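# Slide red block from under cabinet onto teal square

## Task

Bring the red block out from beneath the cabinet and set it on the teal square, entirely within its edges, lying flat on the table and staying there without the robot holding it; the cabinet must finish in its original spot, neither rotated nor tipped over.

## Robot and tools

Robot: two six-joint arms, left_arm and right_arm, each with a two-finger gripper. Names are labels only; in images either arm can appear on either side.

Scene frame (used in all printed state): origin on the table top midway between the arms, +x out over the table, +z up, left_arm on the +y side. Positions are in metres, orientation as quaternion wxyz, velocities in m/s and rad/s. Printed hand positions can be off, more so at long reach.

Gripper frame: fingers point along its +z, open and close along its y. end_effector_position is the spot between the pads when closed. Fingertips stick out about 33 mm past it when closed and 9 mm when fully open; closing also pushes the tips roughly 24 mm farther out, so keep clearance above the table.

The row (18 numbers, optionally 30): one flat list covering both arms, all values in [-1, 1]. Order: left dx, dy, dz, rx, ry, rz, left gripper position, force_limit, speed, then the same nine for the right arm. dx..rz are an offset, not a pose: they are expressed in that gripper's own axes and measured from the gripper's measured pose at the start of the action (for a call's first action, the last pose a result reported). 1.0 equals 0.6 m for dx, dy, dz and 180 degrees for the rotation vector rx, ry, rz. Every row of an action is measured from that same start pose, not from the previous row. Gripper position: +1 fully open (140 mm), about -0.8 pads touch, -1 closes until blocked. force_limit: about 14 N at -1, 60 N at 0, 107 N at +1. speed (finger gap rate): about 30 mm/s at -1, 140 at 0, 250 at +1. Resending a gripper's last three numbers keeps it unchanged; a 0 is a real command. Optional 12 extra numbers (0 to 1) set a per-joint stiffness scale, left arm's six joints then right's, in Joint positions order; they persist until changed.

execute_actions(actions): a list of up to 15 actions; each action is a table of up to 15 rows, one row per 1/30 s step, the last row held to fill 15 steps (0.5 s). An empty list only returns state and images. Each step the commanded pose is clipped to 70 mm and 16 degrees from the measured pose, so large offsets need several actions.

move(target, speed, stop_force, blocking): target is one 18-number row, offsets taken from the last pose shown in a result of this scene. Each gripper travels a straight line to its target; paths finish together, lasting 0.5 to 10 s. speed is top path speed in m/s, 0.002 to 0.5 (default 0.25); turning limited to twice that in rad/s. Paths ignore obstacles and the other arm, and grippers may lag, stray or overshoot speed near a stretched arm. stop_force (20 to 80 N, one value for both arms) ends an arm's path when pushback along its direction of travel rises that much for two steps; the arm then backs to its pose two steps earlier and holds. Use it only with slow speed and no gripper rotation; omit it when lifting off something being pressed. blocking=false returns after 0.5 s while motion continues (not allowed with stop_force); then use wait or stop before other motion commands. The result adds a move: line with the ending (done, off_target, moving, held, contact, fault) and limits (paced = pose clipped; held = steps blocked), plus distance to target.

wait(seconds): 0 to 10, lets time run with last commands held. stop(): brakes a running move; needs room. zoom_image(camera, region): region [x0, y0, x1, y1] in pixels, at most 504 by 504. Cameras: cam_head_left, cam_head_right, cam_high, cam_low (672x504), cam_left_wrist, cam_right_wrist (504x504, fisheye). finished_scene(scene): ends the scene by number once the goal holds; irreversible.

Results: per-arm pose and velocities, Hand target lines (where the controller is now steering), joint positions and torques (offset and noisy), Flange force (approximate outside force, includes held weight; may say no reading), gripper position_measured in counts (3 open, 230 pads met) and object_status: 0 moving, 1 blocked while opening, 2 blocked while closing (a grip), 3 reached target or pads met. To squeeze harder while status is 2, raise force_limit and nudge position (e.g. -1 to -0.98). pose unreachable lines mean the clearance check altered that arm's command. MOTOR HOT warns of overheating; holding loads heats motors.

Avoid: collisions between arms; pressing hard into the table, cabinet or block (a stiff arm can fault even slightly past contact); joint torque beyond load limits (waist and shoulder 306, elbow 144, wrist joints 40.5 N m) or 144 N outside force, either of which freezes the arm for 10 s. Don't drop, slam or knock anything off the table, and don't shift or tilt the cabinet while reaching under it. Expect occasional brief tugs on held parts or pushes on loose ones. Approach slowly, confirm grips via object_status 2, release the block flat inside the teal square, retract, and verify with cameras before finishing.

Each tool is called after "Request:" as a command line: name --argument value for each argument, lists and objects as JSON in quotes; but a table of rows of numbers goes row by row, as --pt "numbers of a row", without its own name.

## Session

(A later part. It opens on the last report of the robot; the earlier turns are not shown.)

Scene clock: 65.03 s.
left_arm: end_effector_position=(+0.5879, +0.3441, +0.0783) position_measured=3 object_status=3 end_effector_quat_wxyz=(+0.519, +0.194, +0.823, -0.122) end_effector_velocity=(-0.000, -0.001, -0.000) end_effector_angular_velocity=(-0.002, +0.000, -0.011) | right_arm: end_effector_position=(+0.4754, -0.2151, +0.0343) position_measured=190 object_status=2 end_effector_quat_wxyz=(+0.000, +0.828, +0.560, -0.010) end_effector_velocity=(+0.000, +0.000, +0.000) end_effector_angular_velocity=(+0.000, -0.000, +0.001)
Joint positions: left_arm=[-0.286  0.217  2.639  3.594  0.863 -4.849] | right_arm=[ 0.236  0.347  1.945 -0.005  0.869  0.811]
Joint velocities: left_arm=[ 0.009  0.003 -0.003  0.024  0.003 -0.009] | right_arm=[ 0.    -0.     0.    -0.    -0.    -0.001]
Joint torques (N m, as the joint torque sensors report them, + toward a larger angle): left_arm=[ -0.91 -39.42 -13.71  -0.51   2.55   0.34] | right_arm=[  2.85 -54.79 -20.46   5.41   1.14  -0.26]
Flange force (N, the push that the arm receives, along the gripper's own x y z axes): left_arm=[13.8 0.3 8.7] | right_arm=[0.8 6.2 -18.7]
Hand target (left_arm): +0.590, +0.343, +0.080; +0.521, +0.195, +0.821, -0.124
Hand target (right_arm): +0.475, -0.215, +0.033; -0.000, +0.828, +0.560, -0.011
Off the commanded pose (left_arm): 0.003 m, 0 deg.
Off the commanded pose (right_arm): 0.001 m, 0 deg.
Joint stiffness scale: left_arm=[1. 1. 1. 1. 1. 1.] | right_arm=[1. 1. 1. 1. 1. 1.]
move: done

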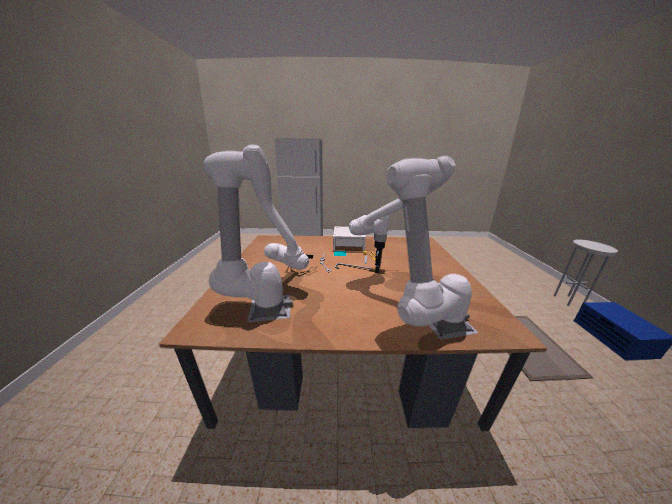

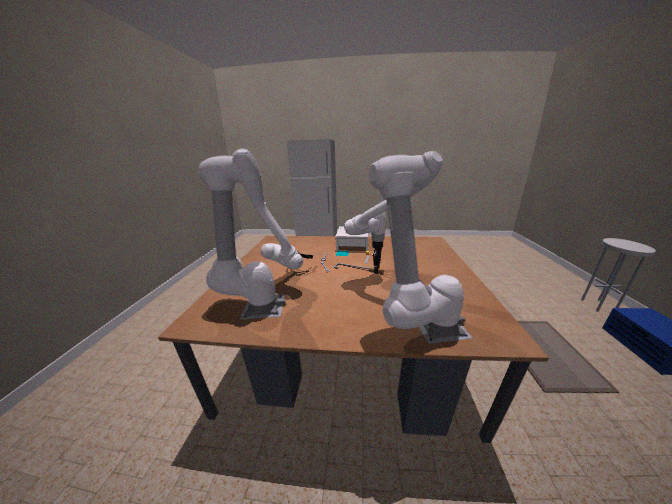

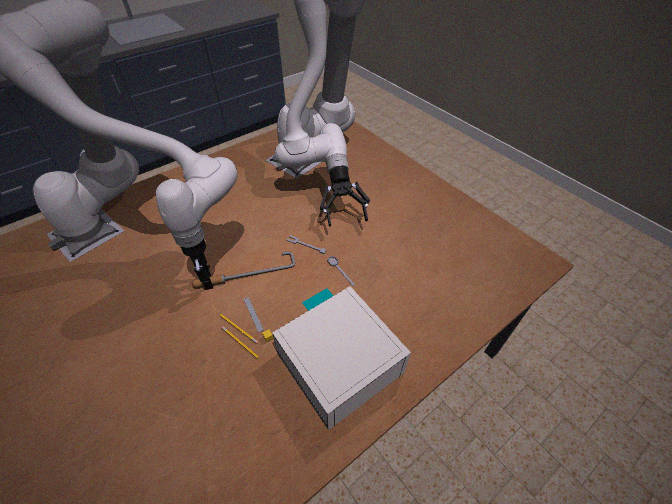

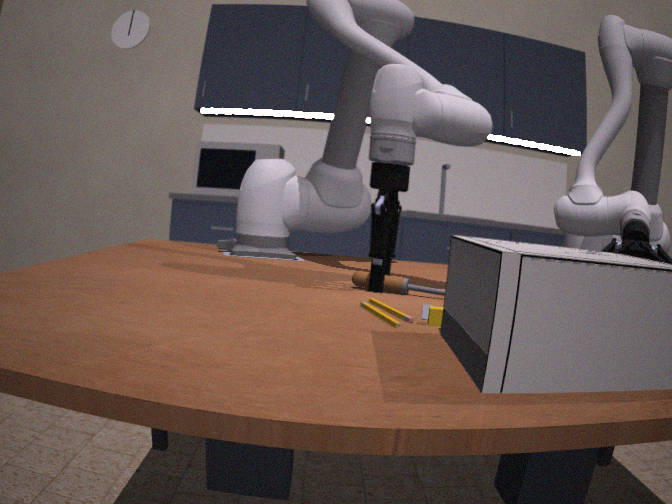

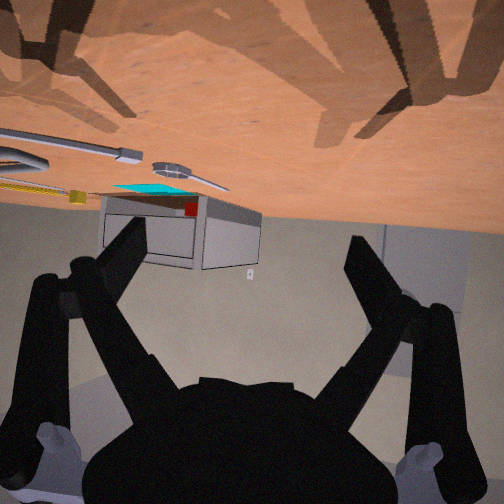

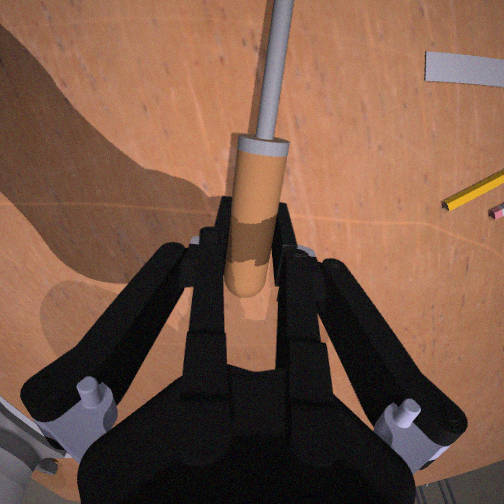

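Request:
move --target '[0,0,0,0,0,0,1,0,0,0,0,-0.06,0,0,0,-1,0.6,-0.3]' --speed 0.08

Request:
move --target '[0,0,0,0,0,0,1,0,0,0.209,-0.128,0,0,0,0.379,-1,0.6,-0.3]' --speed 0.2

Scene clock: 77.30 s.
left_arm: end_effector_position=(+0.5879, +0.3439, +0.0783) position_measured=3 object_status=3 end_effector_quat_wxyz=(+0.519, +0.195, +0.823, -0.123) end_effector_velocity=(+0.000, +0.000, +0.000) end_effector_angular_velocity=(-0.000, -0.001, +0.001) | right_arm: end_effector_position=(+0.4761, -0.2148, +0.0679) position_measured=190 object_status=2 end_effector_quat_wxyz=(+0.001, +0.828, +0.560, -0.008) end_effector_velocity=(-0.001, -0.001, -0.000) end_effector_angular_velocity=(-0.001, +0.003, -0.001)
Joint positions: left_arm=[-0.285  0.217  2.639  3.596  0.864 -4.85 ] | right_arm=[ 0.236  0.309  1.921 -0.005  0.927  0.811]
Joint velocities: left_arm=[ 0. -0. -0. -0.  0. -0.] | right_arm=[-0.     0.     0.001  0.     0.002  0.001]
Joint torques (N m, as the joint torque sensors report them, + toward a larger angle): left_arm=[  3.1  -38.42 -13.82  -0.66   2.57   0.29] | right_arm=[ -3.1  -67.52 -33.01   3.48  -0.6   -0.1 ]
Flange force (N, the push that the arm receives, along the gripper's own x y z axes): left_arm=[9.3 -11.8 10.8] | right_arm=[6.8 -0.8 2.1]
Hand target (left_arm): +0.588, +0.344, +0.078; +0.519, +0.194, +0.823, -0.122
Hand target (right_arm): +0.476, -0.215, +0.070; +0.000, +0.828, +0.560, -0.010
Off the commanded pose (left_arm): 0.000 m, 0 deg.
Off the commanded pose (right_arm): 0.002 m, 0 deg.
Joint stiffness scale: left_arm=[1. 1. 1. 1. 1. 1.] | right_arm=[1. 1. 1. 1. 1. 1.]
move: done

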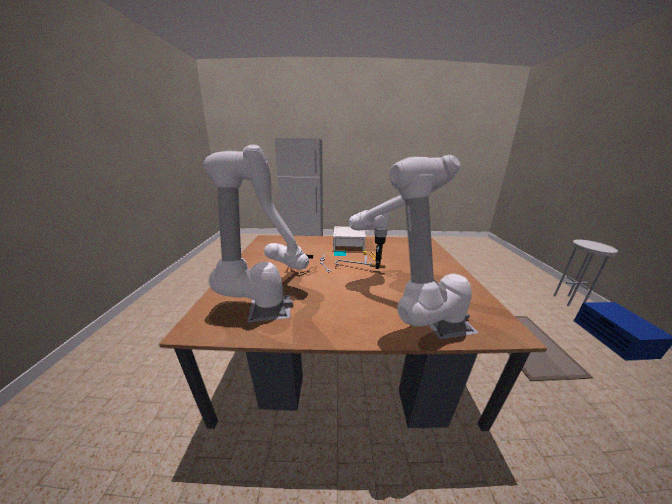

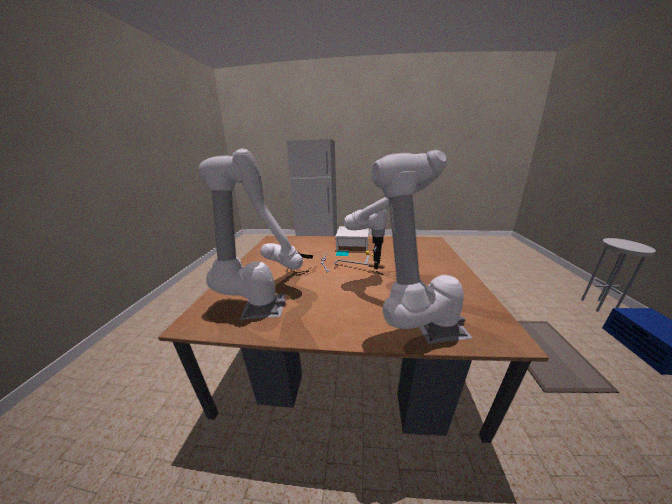

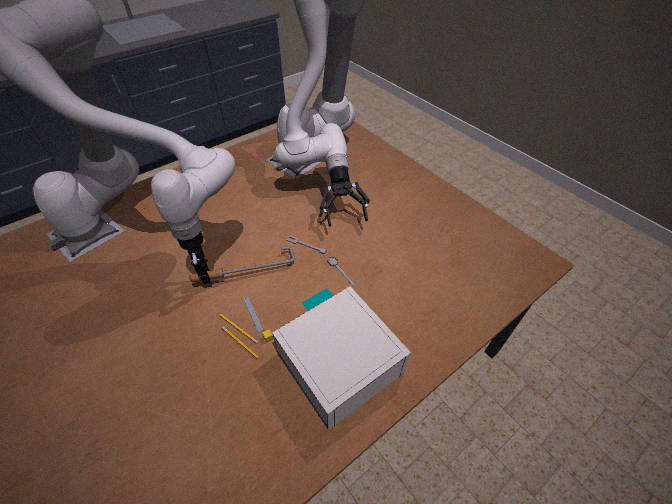

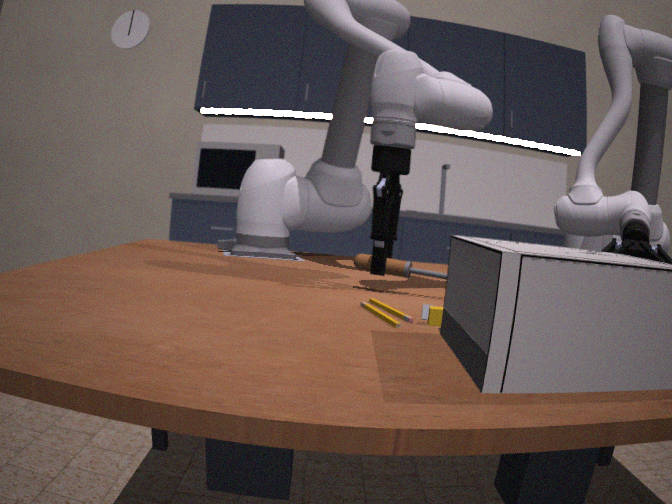

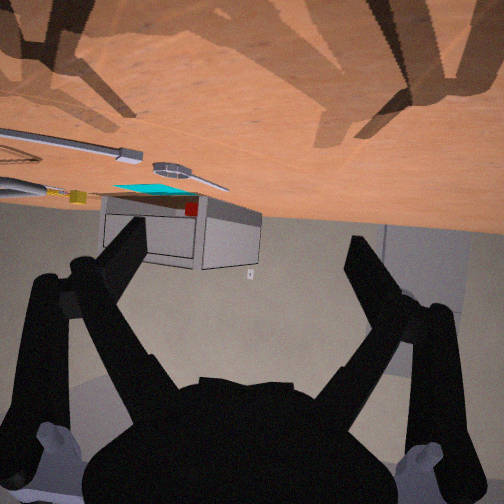

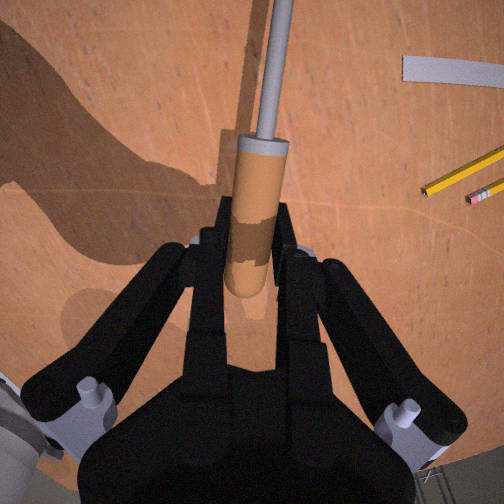

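Scene clock: 80.63 s.
left_arm: end_effector_position=(+0.5879, +0.3439, +0.0783) position_measured=3 object_status=3 end_effector_quat_wxyz=(+0.519, +0.195, +0.823, -0.123) end_effector_velocity=(+0.000, +0.000, +0.000) end_effector_angular_velocity=(+0.002, -0.001, -0.000) | right_arm: end_effector_position=(+0.4530, -0.0711, +0.0665) position_measured=190 object_status=2 end_effector_quat_wxyz=(+0.004, +1.000, +0.002, -0.004) end_effector_velocity=(-0.000, +0.001, +0.000) end_effector_angular_velocity=(-0.000, +0.000, -0.010)
Joint positions: left_arm=[-0.285  0.217  2.639  3.596  0.864 -4.85 ] | right_arm=[ 0.443  0.389  1.807 -0.002  0.957  2.201]
Joint velocities: left_arm=[ 0.    -0.     0.    -0.001  0.     0.002] | right_arm=[ 0.001  0.001 -0.001  0.     0.001  0.011]
Joint torques (N m, as the joint torque sensors report them, + toward a larger angle): left_arm=[  1.17 -36.07 -14.64  -0.54   2.48   0.34] | right_arm=[ -4.98 -75.4  -34.29   3.1   -0.09   0.17]
Flange force (N, the push that the arm receives, along the gripper's own x y z axes): left_arm=[5.6 -7.8 2.6] | right_arm=[-2.4 -6.9 2.5]
Hand target (left_arm): +0.588, +0.344, +0.078; +0.519, +0.195, +0.823, -0.123
Hand target (right_arm): +0.452, -0.070, +0.067; +0.005, +1.000, -0.000, -0.007
Off the commanded pose (left_arm): 0.000 m, 0 deg.
Off the commanded pose (right_arm): 0.002 m, 0 deg.
Joint stiffness scale: left_arm=[1. 1. 1. 1. 1. 1.] | right_arm=[1. 1. 1. 1. 1. 1.]
move: done

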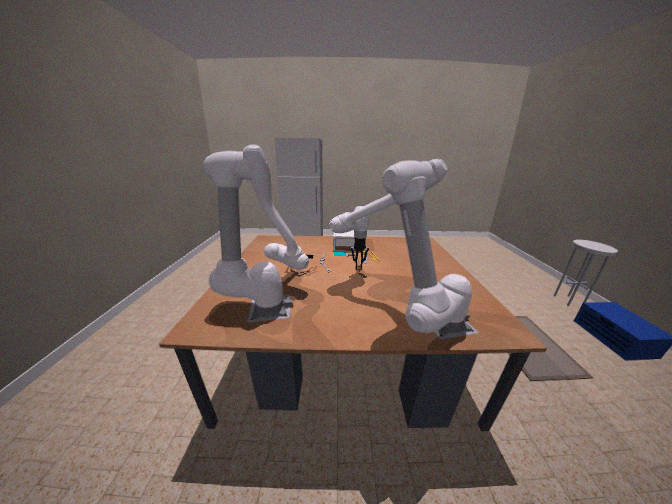

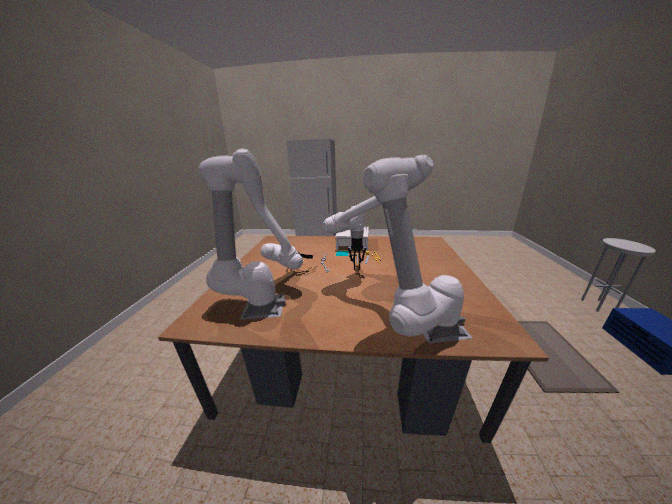

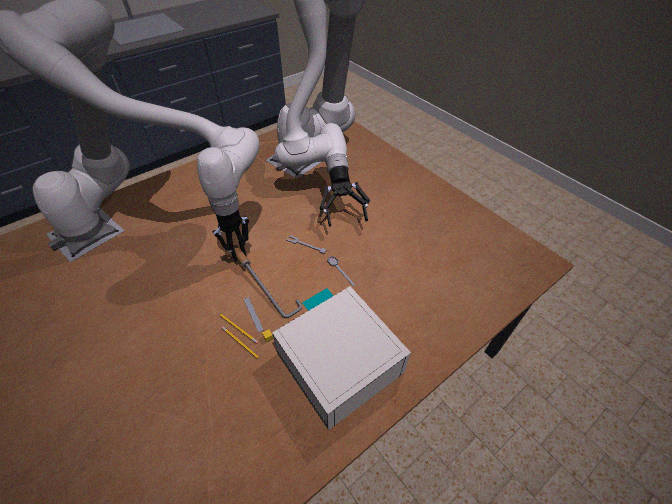

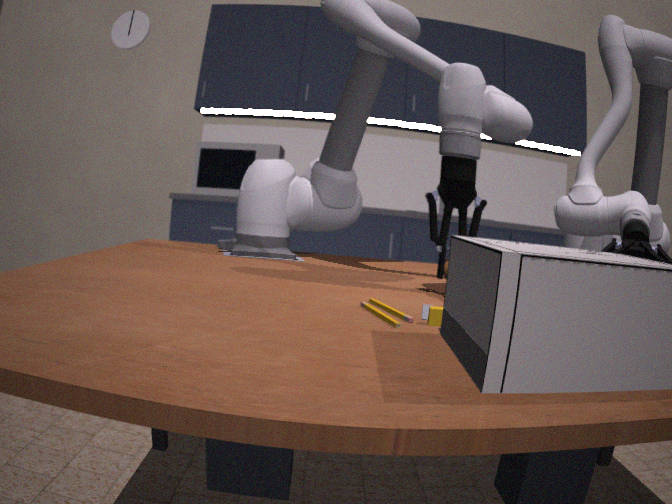

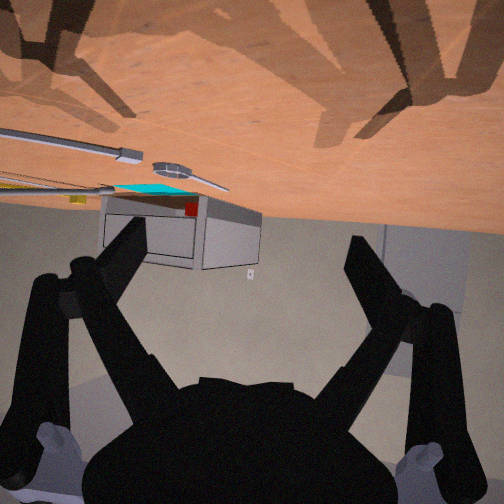

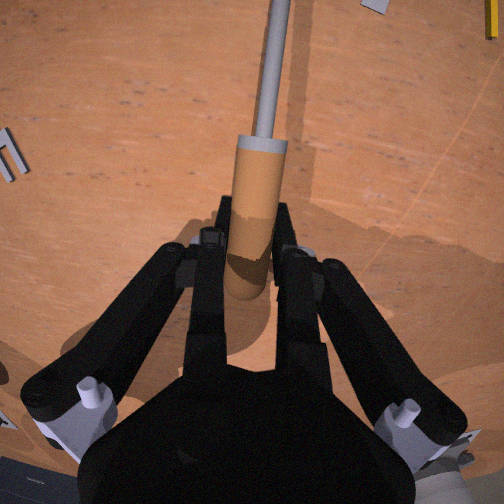

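Request:
move --target '[-0.045,-0.11,0.03,0,0,0,1,0,0,0.15,0,0.037,0,0,0,-0.98,1,-0.3]' --speed 0.1

Request:
zoom_image --camera "cam_left_wrist" --region '[40,120,300,270]'

Scene clock: 86.67 s.
left_arm: end_effector_position=(+0.5808, +0.2726, +0.0933) position_measured=3 object_status=3 end_effector_quat_wxyz=(+0.518, +0.195, +0.823, -0.124) end_effector_velocity=(+0.000, -0.000, +0.000) end_effector_angular_velocity=(+0.001, -0.000, +0.002) | right_arm: end_effector_position=(+0.5425, -0.0690, +0.0436) position_measured=192 object_status=2 end_effector_quat_wxyz=(+0.002, +1.000, +0.000, -0.001) end_effector_velocity=(+0.001, +0.000, +0.001) end_effector_angular_velocity=(+0.000, -0.000, +0.000)
Joint positions: left_arm=[-0.527  0.168  2.632  3.32   0.786 -4.781] | right_arm=[ 0.375  0.505  1.673 -0.002  0.968  2.137]
Joint velocities: left_arm=[-0.004 -0.001 -0.    -0.008 -0.001  0.003] | right_arm=[ 0.    -0.    -0.002 -0.     0.002 -0.   ]
Joint torques (N m, as the joint torque sensors report them, + toward a larger angle): left_arm=[  5.6  -36.33 -18.59  -0.57   3.03   0.29] | right_arm=[ -3.67 -81.5  -30.34   3.66   0.49   0.07]
Flange force (N, the push that the arm receives, along the gripper's own x y z axes): left_arm=[8.2 -22.9 6.2] | right_arm=[0.8 -6.4 -4.5]
Hand target (left_arm): +0.583, +0.272, +0.095; +0.519, +0.195, +0.823, -0.123
Hand target (right_arm): +0.543, -0.071, +0.044; +0.004, +1.000, +0.002, -0.004
Off the commanded pose (left_arm): 0.003 m, 0 deg.
Off the commanded pose (right_arm): 0.002 m, 0 deg.
Joint stiffness scale: left_arm=[1. 1. 1. 1. 1. 1.] | right_arm=[1. 1. 1. 1. 1. 1.]
move: done

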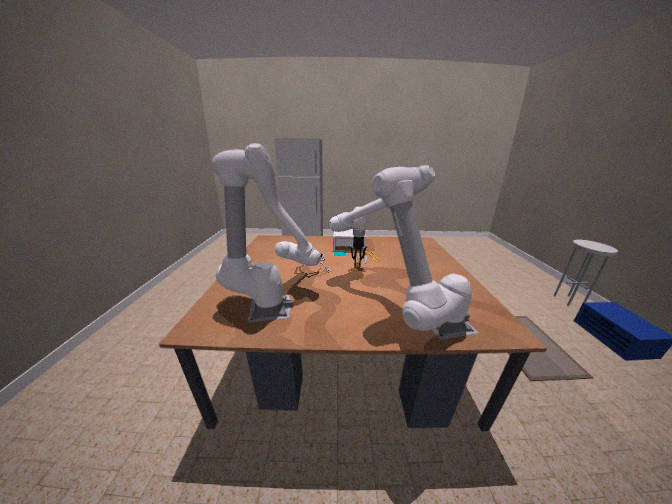

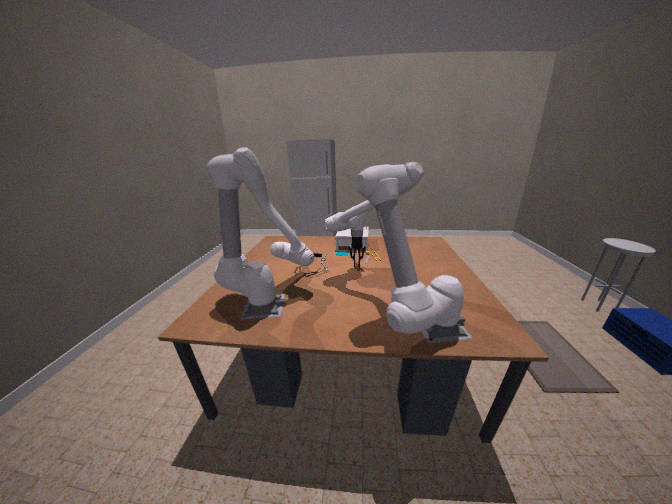

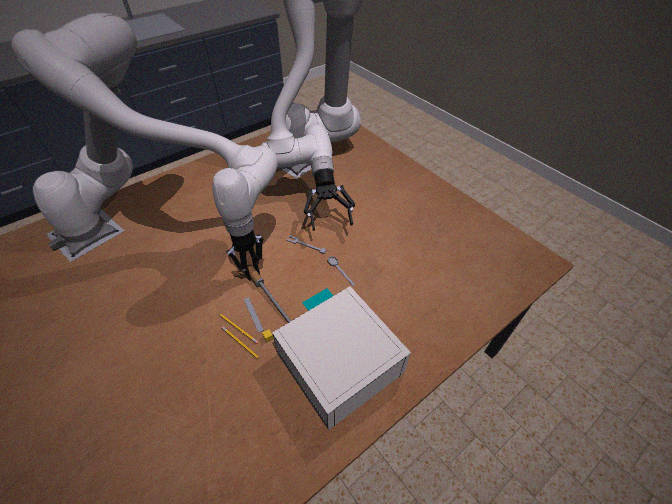

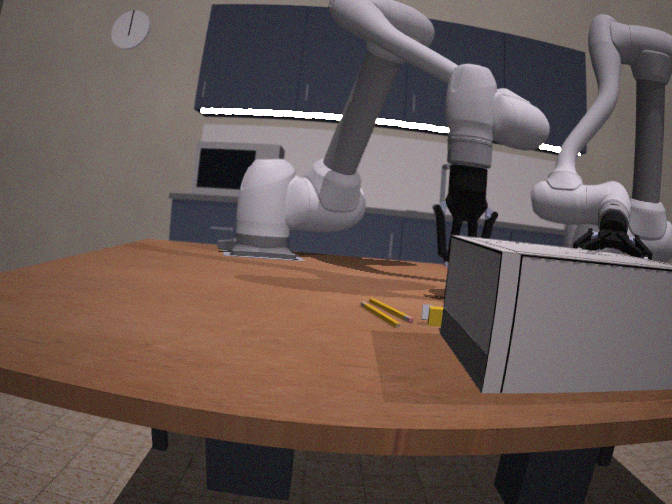

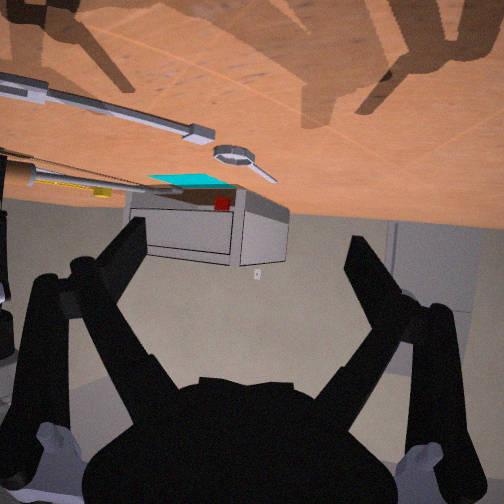

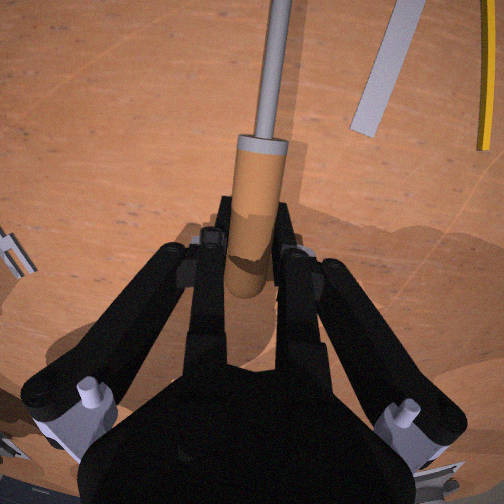

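Region (40, 120, 300, 270) of cam_left_wrist's 504x504 image, scaled by 1.938, with more detail than that image has; it fills the top 291 rows of this view, and the rest is white.

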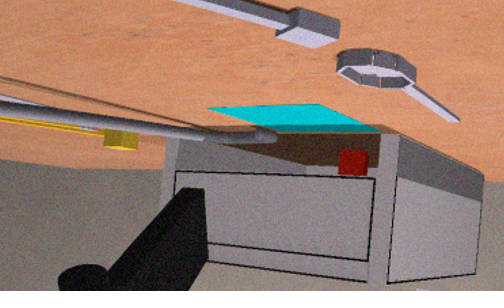

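Request:
move --target '[0,0,0,0,0,0,1,0,0,0.0,0.062,0,0,0,0,-0.98,1,-0.3]' --speed 0.06

Request:
move --target '[0,0,0,0,0,0,1,0,0,0.15,0,0,0,0,0,-0.98,1,-0.3]' --speed 0.06

Request:
zoom_image --camera "cam_left_wrist" --region '[100,160,260,240]'

Scene clock: 92.07 s.
left_arm: end_effector_position=(+0.5808, +0.2726, +0.0933) position_measured=3 object_status=3 end_effector_quat_wxyz=(+0.518, +0.195, +0.823, -0.124) end_effector_velocity=(+0.000, +0.000, +0.000) end_effector_angular_velocity=(+0.000, -0.000, +0.001) | right_arm: end_effector_position=(+0.5422, -0.1042, +0.0448) position_measured=192 object_status=2 end_effector_quat_wxyz=(+0.002, +1.000, -0.001, -0.002) end_effector_velocity=(+0.000, -0.001, -0.000) end_effector_angular_velocity=(+0.000, -0.001, +0.002)
Joint positions: left_arm=[-0.528  0.168  2.632  3.32   0.786 -4.781] | right_arm=[ 0.335  0.479  1.714 -0.002  0.956  2.099]
Joint velocities: left_arm=[ 0.    -0.    -0.    -0.001  0.     0.   ] | right_arm=[-0.001 -0.     0.001 -0.    -0.002 -0.003]
Joint torques (N m, as the joint torque sensors report them, + toward a larger angle): left_arm=[  0.32 -37.11 -18.37  -0.84   2.35   0.26] | right_arm=[ -5.07 -78.44 -30.1    3.47   1.76   0.19]
Flange force (N, the push that the arm receives, along the gripper's own x y z axes): left_arm=[13.1 -3.6 6.5] | right_arm=[-1.1 -7.3 -2.6]
Hand target (left_arm): +0.581, +0.273, +0.093; +0.518, +0.195, +0.823, -0.124
Hand target (right_arm): +0.542, -0.106, +0.044; +0.002, +1.000, +0.000, -0.001
Off the commanded pose (left_arm): 0.000 m, 0 deg.
Off the commanded pose (right_arm): 0.002 m, 0 deg.
Joint stiffness scale: left_arm=[1. 1. 1. 1. 1. 1.] | right_arm=[1. 1. 1. 1. 1. 1.]
move: done

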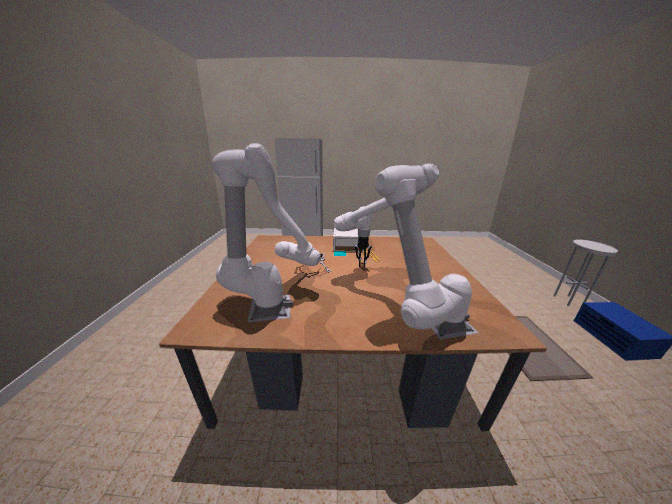

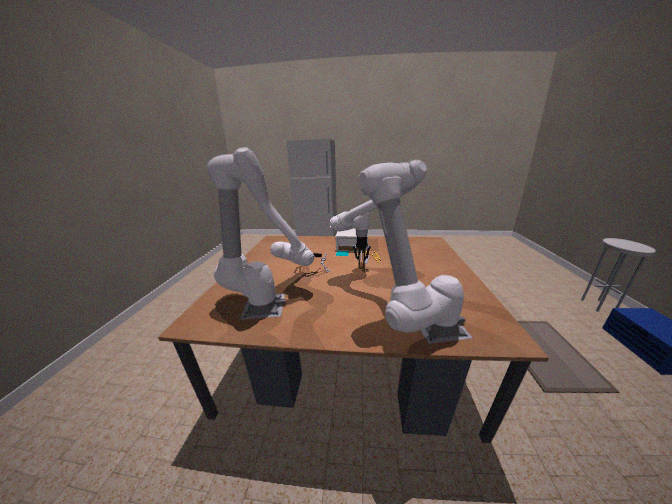

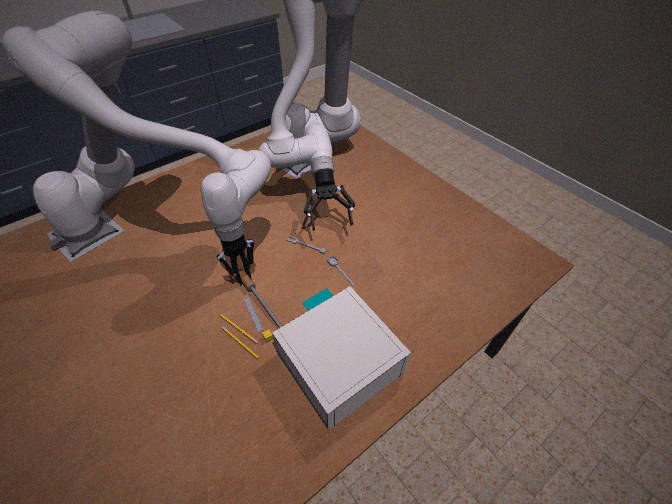

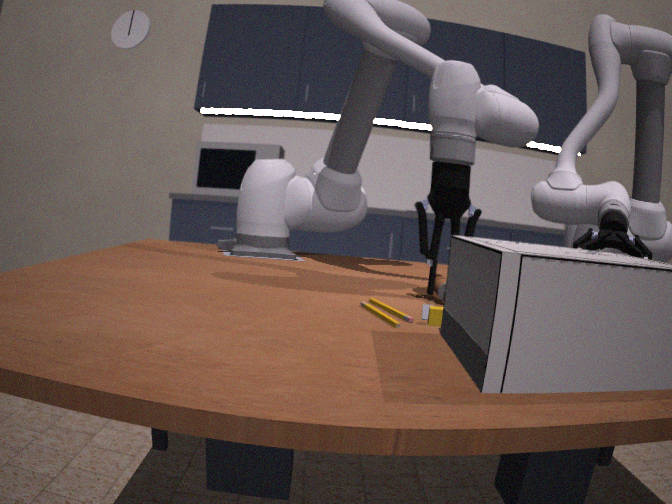

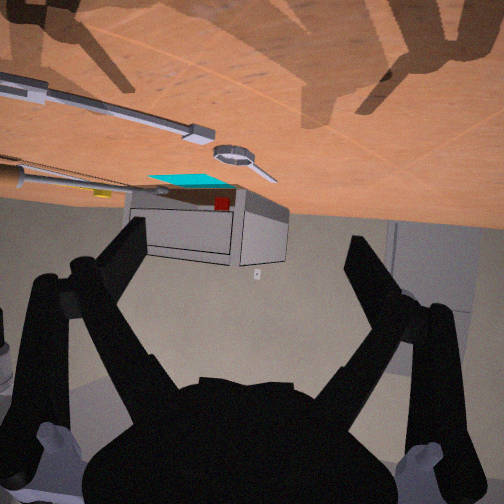

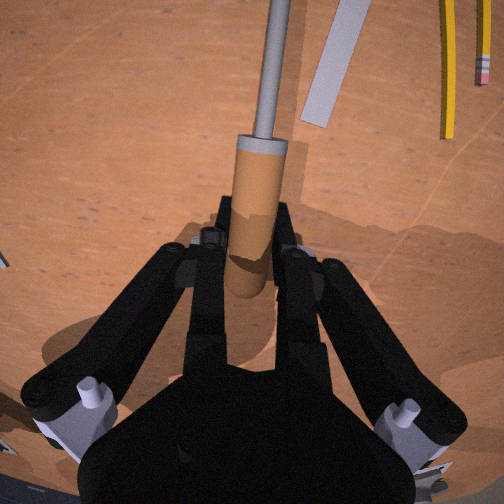

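Scene clock: 93.90 s.
left_arm: end_effector_position=(+0.5808, +0.2726, +0.0933) position_measured=3 object_status=3 end_effector_quat_wxyz=(+0.518, +0.195, +0.823, -0.124) end_effector_velocity=(+0.000, +0.000, +0.000) end_effector_angular_velocity=(+0.000, -0.000, +0.001) | right_arm: end_effector_position=(+0.6320, -0.1024, +0.0443) position_measured=192 object_status=2 end_effector_quat_wxyz=(+0.001, +1.000, -0.002, +0.000) end_effector_velocity=(+0.000, +0.000, +0.000) end_effector_angular_velocity=(-0.000, +0.000, +0.000)
Joint positions: left_arm=[-0.528  0.168  2.632  3.32   0.786 -4.781] | right_arm=[ 0.282  0.581  1.544 -0.002  1.017  2.049]
Joint velocities: left_arm=[-0.    -0.     0.    -0.001 -0.     0.001] | right_arm=[ 0.     0.    -0.001 -0.     0.002 -0.   ]
Joint torques (N m, as the joint torque sensors report them, + toward a larger angle): left_arm=[  0.89 -35.5  -17.97  -0.95   2.69   0.67] | right_arm=[ -4.05 -91.21 -32.9    3.58   0.38  -0.01]
Flange force (N, the push that the arm receives, along the gripper's own x y z axes): left_arm=[7.2 -4.8 3.1] | right_arm=[1.1 -6.4 -2.0]
Hand target (left_arm): +0.581, +0.273, +0.093; +0.518, +0.195, +0.823, -0.124
Hand target (right_arm): +0.632, -0.104, +0.044; +0.002, +1.000, -0.001, -0.002
Off the commanded pose (left_arm): 0.000 m, 0 deg.
Off the commanded pose (right_arm): 0.002 m, 0 deg.
Joint stiffness scale: left_arm=[1. 1. 1. 1. 1. 1.] | right_arm=[1. 1. 1. 1. 1. 1.]
move: done

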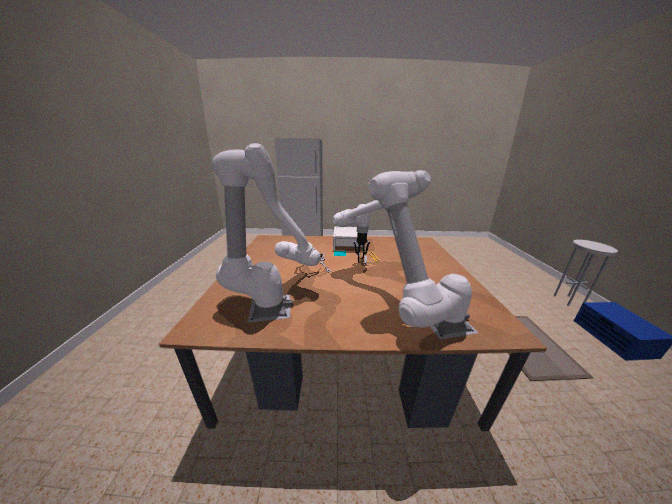

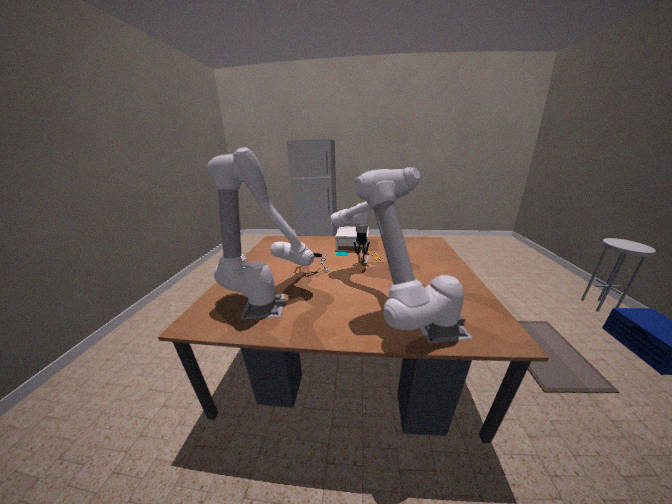

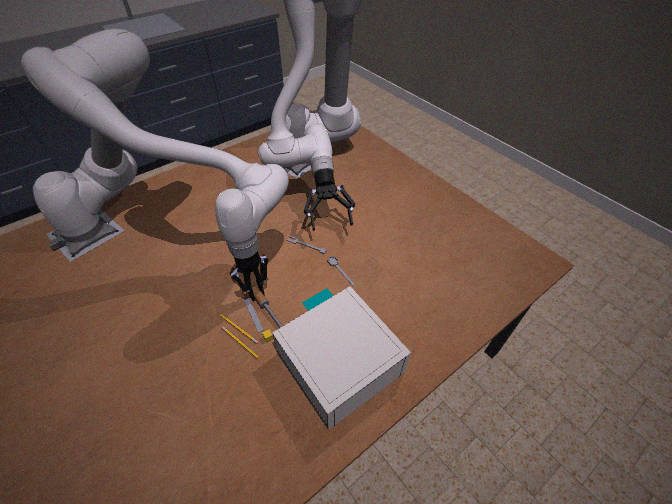

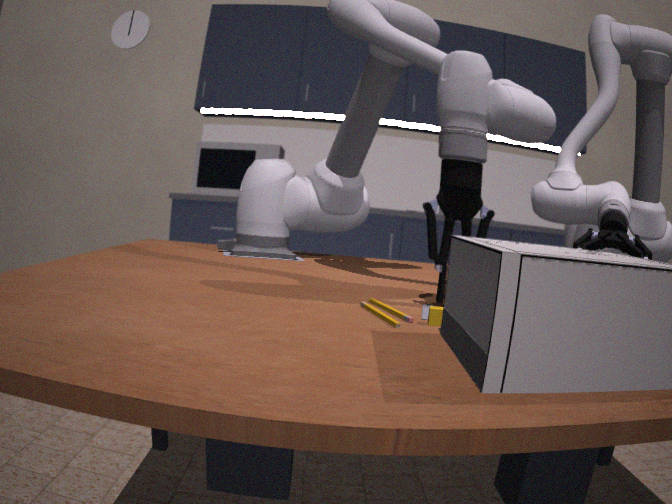

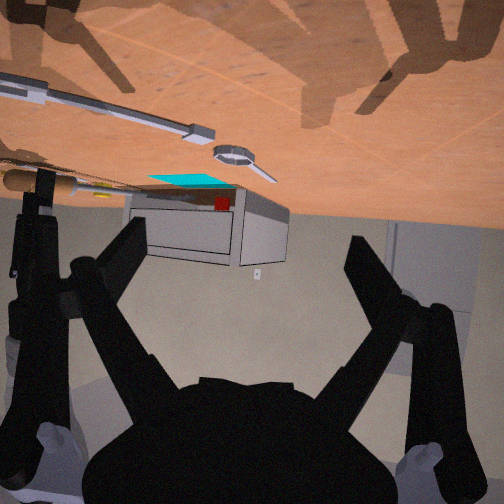

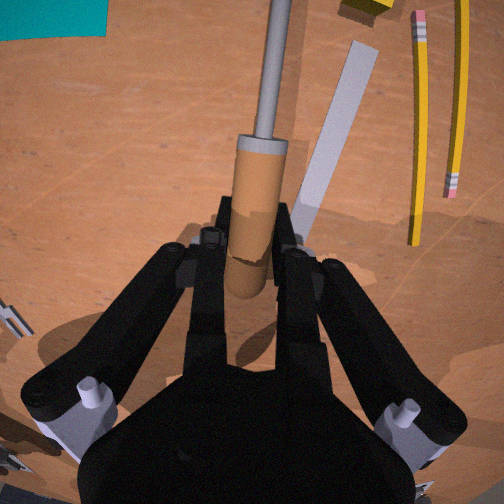

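Region (100, 160, 260, 240) of cam_left_wrist's 504x504 image, scaled by 3.150, with more detail than that image has.

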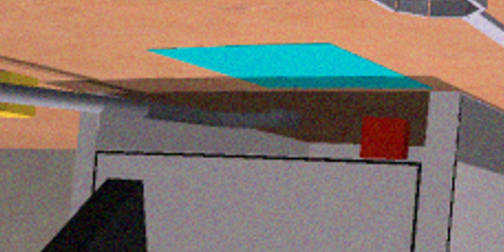

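Request:
move --target '[0,0,0,0,0,0,1,0,0,0.18,0,0,0,0,0,-0.98,1,-0.3]' --speed 0.05

Request:
zoom_image --camera "cam_left_wrist" --region '[100,160,260,240]'

Scene clock: 99.57 s.
left_arm: end_effector_position=(+0.5808, +0.2726, +0.0933) position_measured=3 object_status=3 end_effector_quat_wxyz=(+0.518, +0.195, +0.823, -0.124) end_effector_velocity=(-0.000, -0.000, -0.000) end_effector_angular_velocity=(+0.001, +0.000, -0.001) | right_arm: end_effector_position=(+0.7398, -0.1009, +0.0443) position_measured=192 object_status=2 end_effector_quat_wxyz=(-0.000, +1.000, -0.004, +0.003) end_effector_velocity=(+0.000, +0.000, +0.000) end_effector_angular_velocity=(-0.001, +0.001, -0.000)
Joint positions: left_arm=[-0.528  0.168  2.632  3.32   0.786 -4.781] | right_arm=[ 0.23   0.716  1.306 -0.002  1.114  1.999]
Joint velocities: left_arm=[-0.     0.     0.     0.001 -0.     0.001] | right_arm=[ 0.     0.001 -0.003 -0.     0.003  0.   ]
Joint torques (N m, as the joint torque sensors report them, + toward a larger angle): left_arm=[  0.59 -36.17 -17.1   -1.09   2.28   0.86] | right_arm=[  -4.   -104.47  -36.2     3.64    0.38   -0.02]
Flange force (N, the push that the arm receives, along the gripper's own x y z axes): left_arm=[9.2 -2.3 5.9] | right_arm=[-0.6 -4.7 -1.0]
Hand target (left_arm): +0.581, +0.273, +0.093; +0.518, +0.195, +0.823, -0.124
Hand target (right_arm): +0.740, -0.103, +0.044; +0.001, +1.000, -0.002, +0.001
Off the commanded pose (left_arm): 0.000 m, 0 deg.
Off the commanded pose (right_arm): 0.002 m, 0 deg.
Joint stiffness scale: left_arm=[1. 1. 1. 1. 1. 1.] | right_arm=[1. 1. 1. 1. 1. 1.]
move: done

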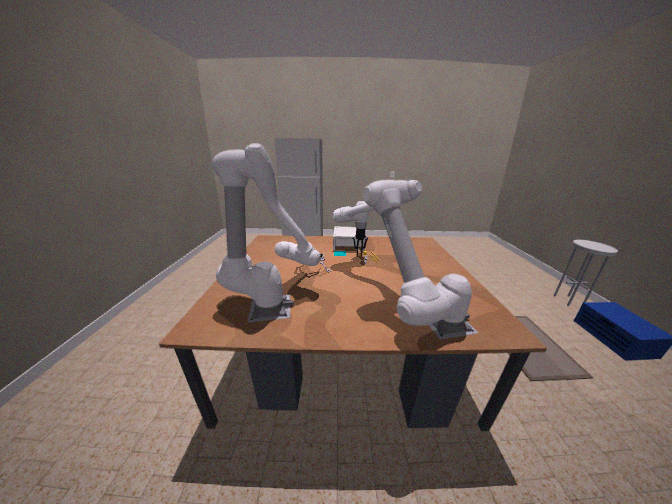

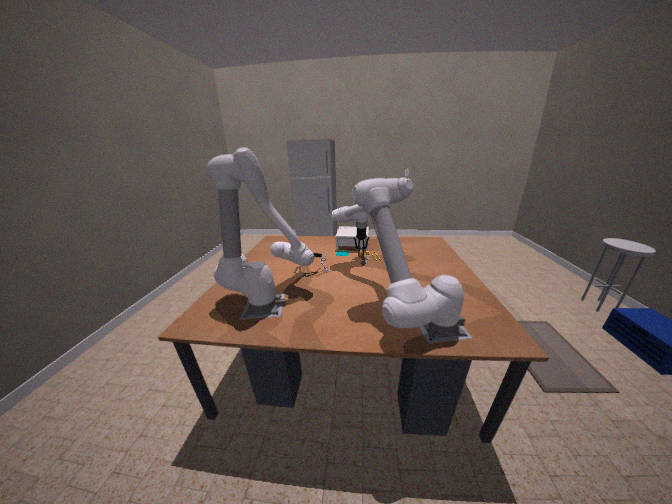

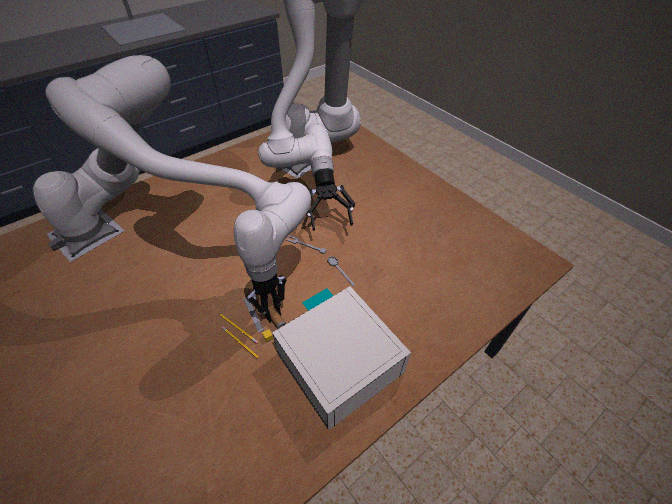

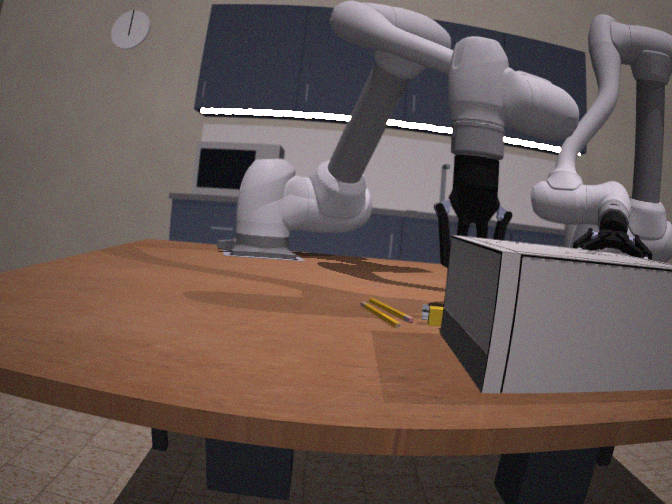

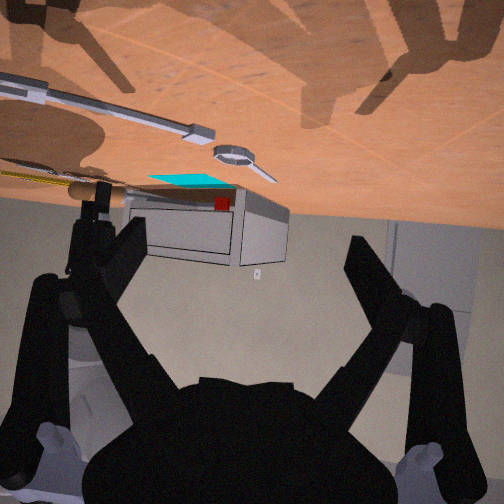

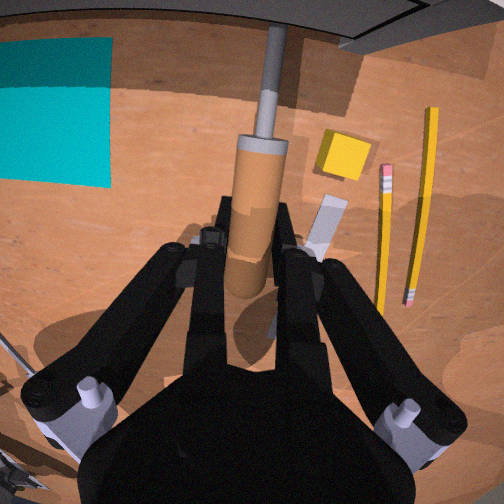

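Region (100, 160, 260, 240) of cam_left_wrist's 504x504 image, scaled by 3.150, with more detail than that image has.

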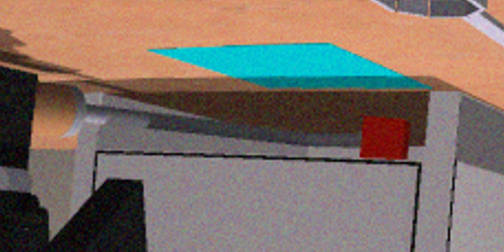

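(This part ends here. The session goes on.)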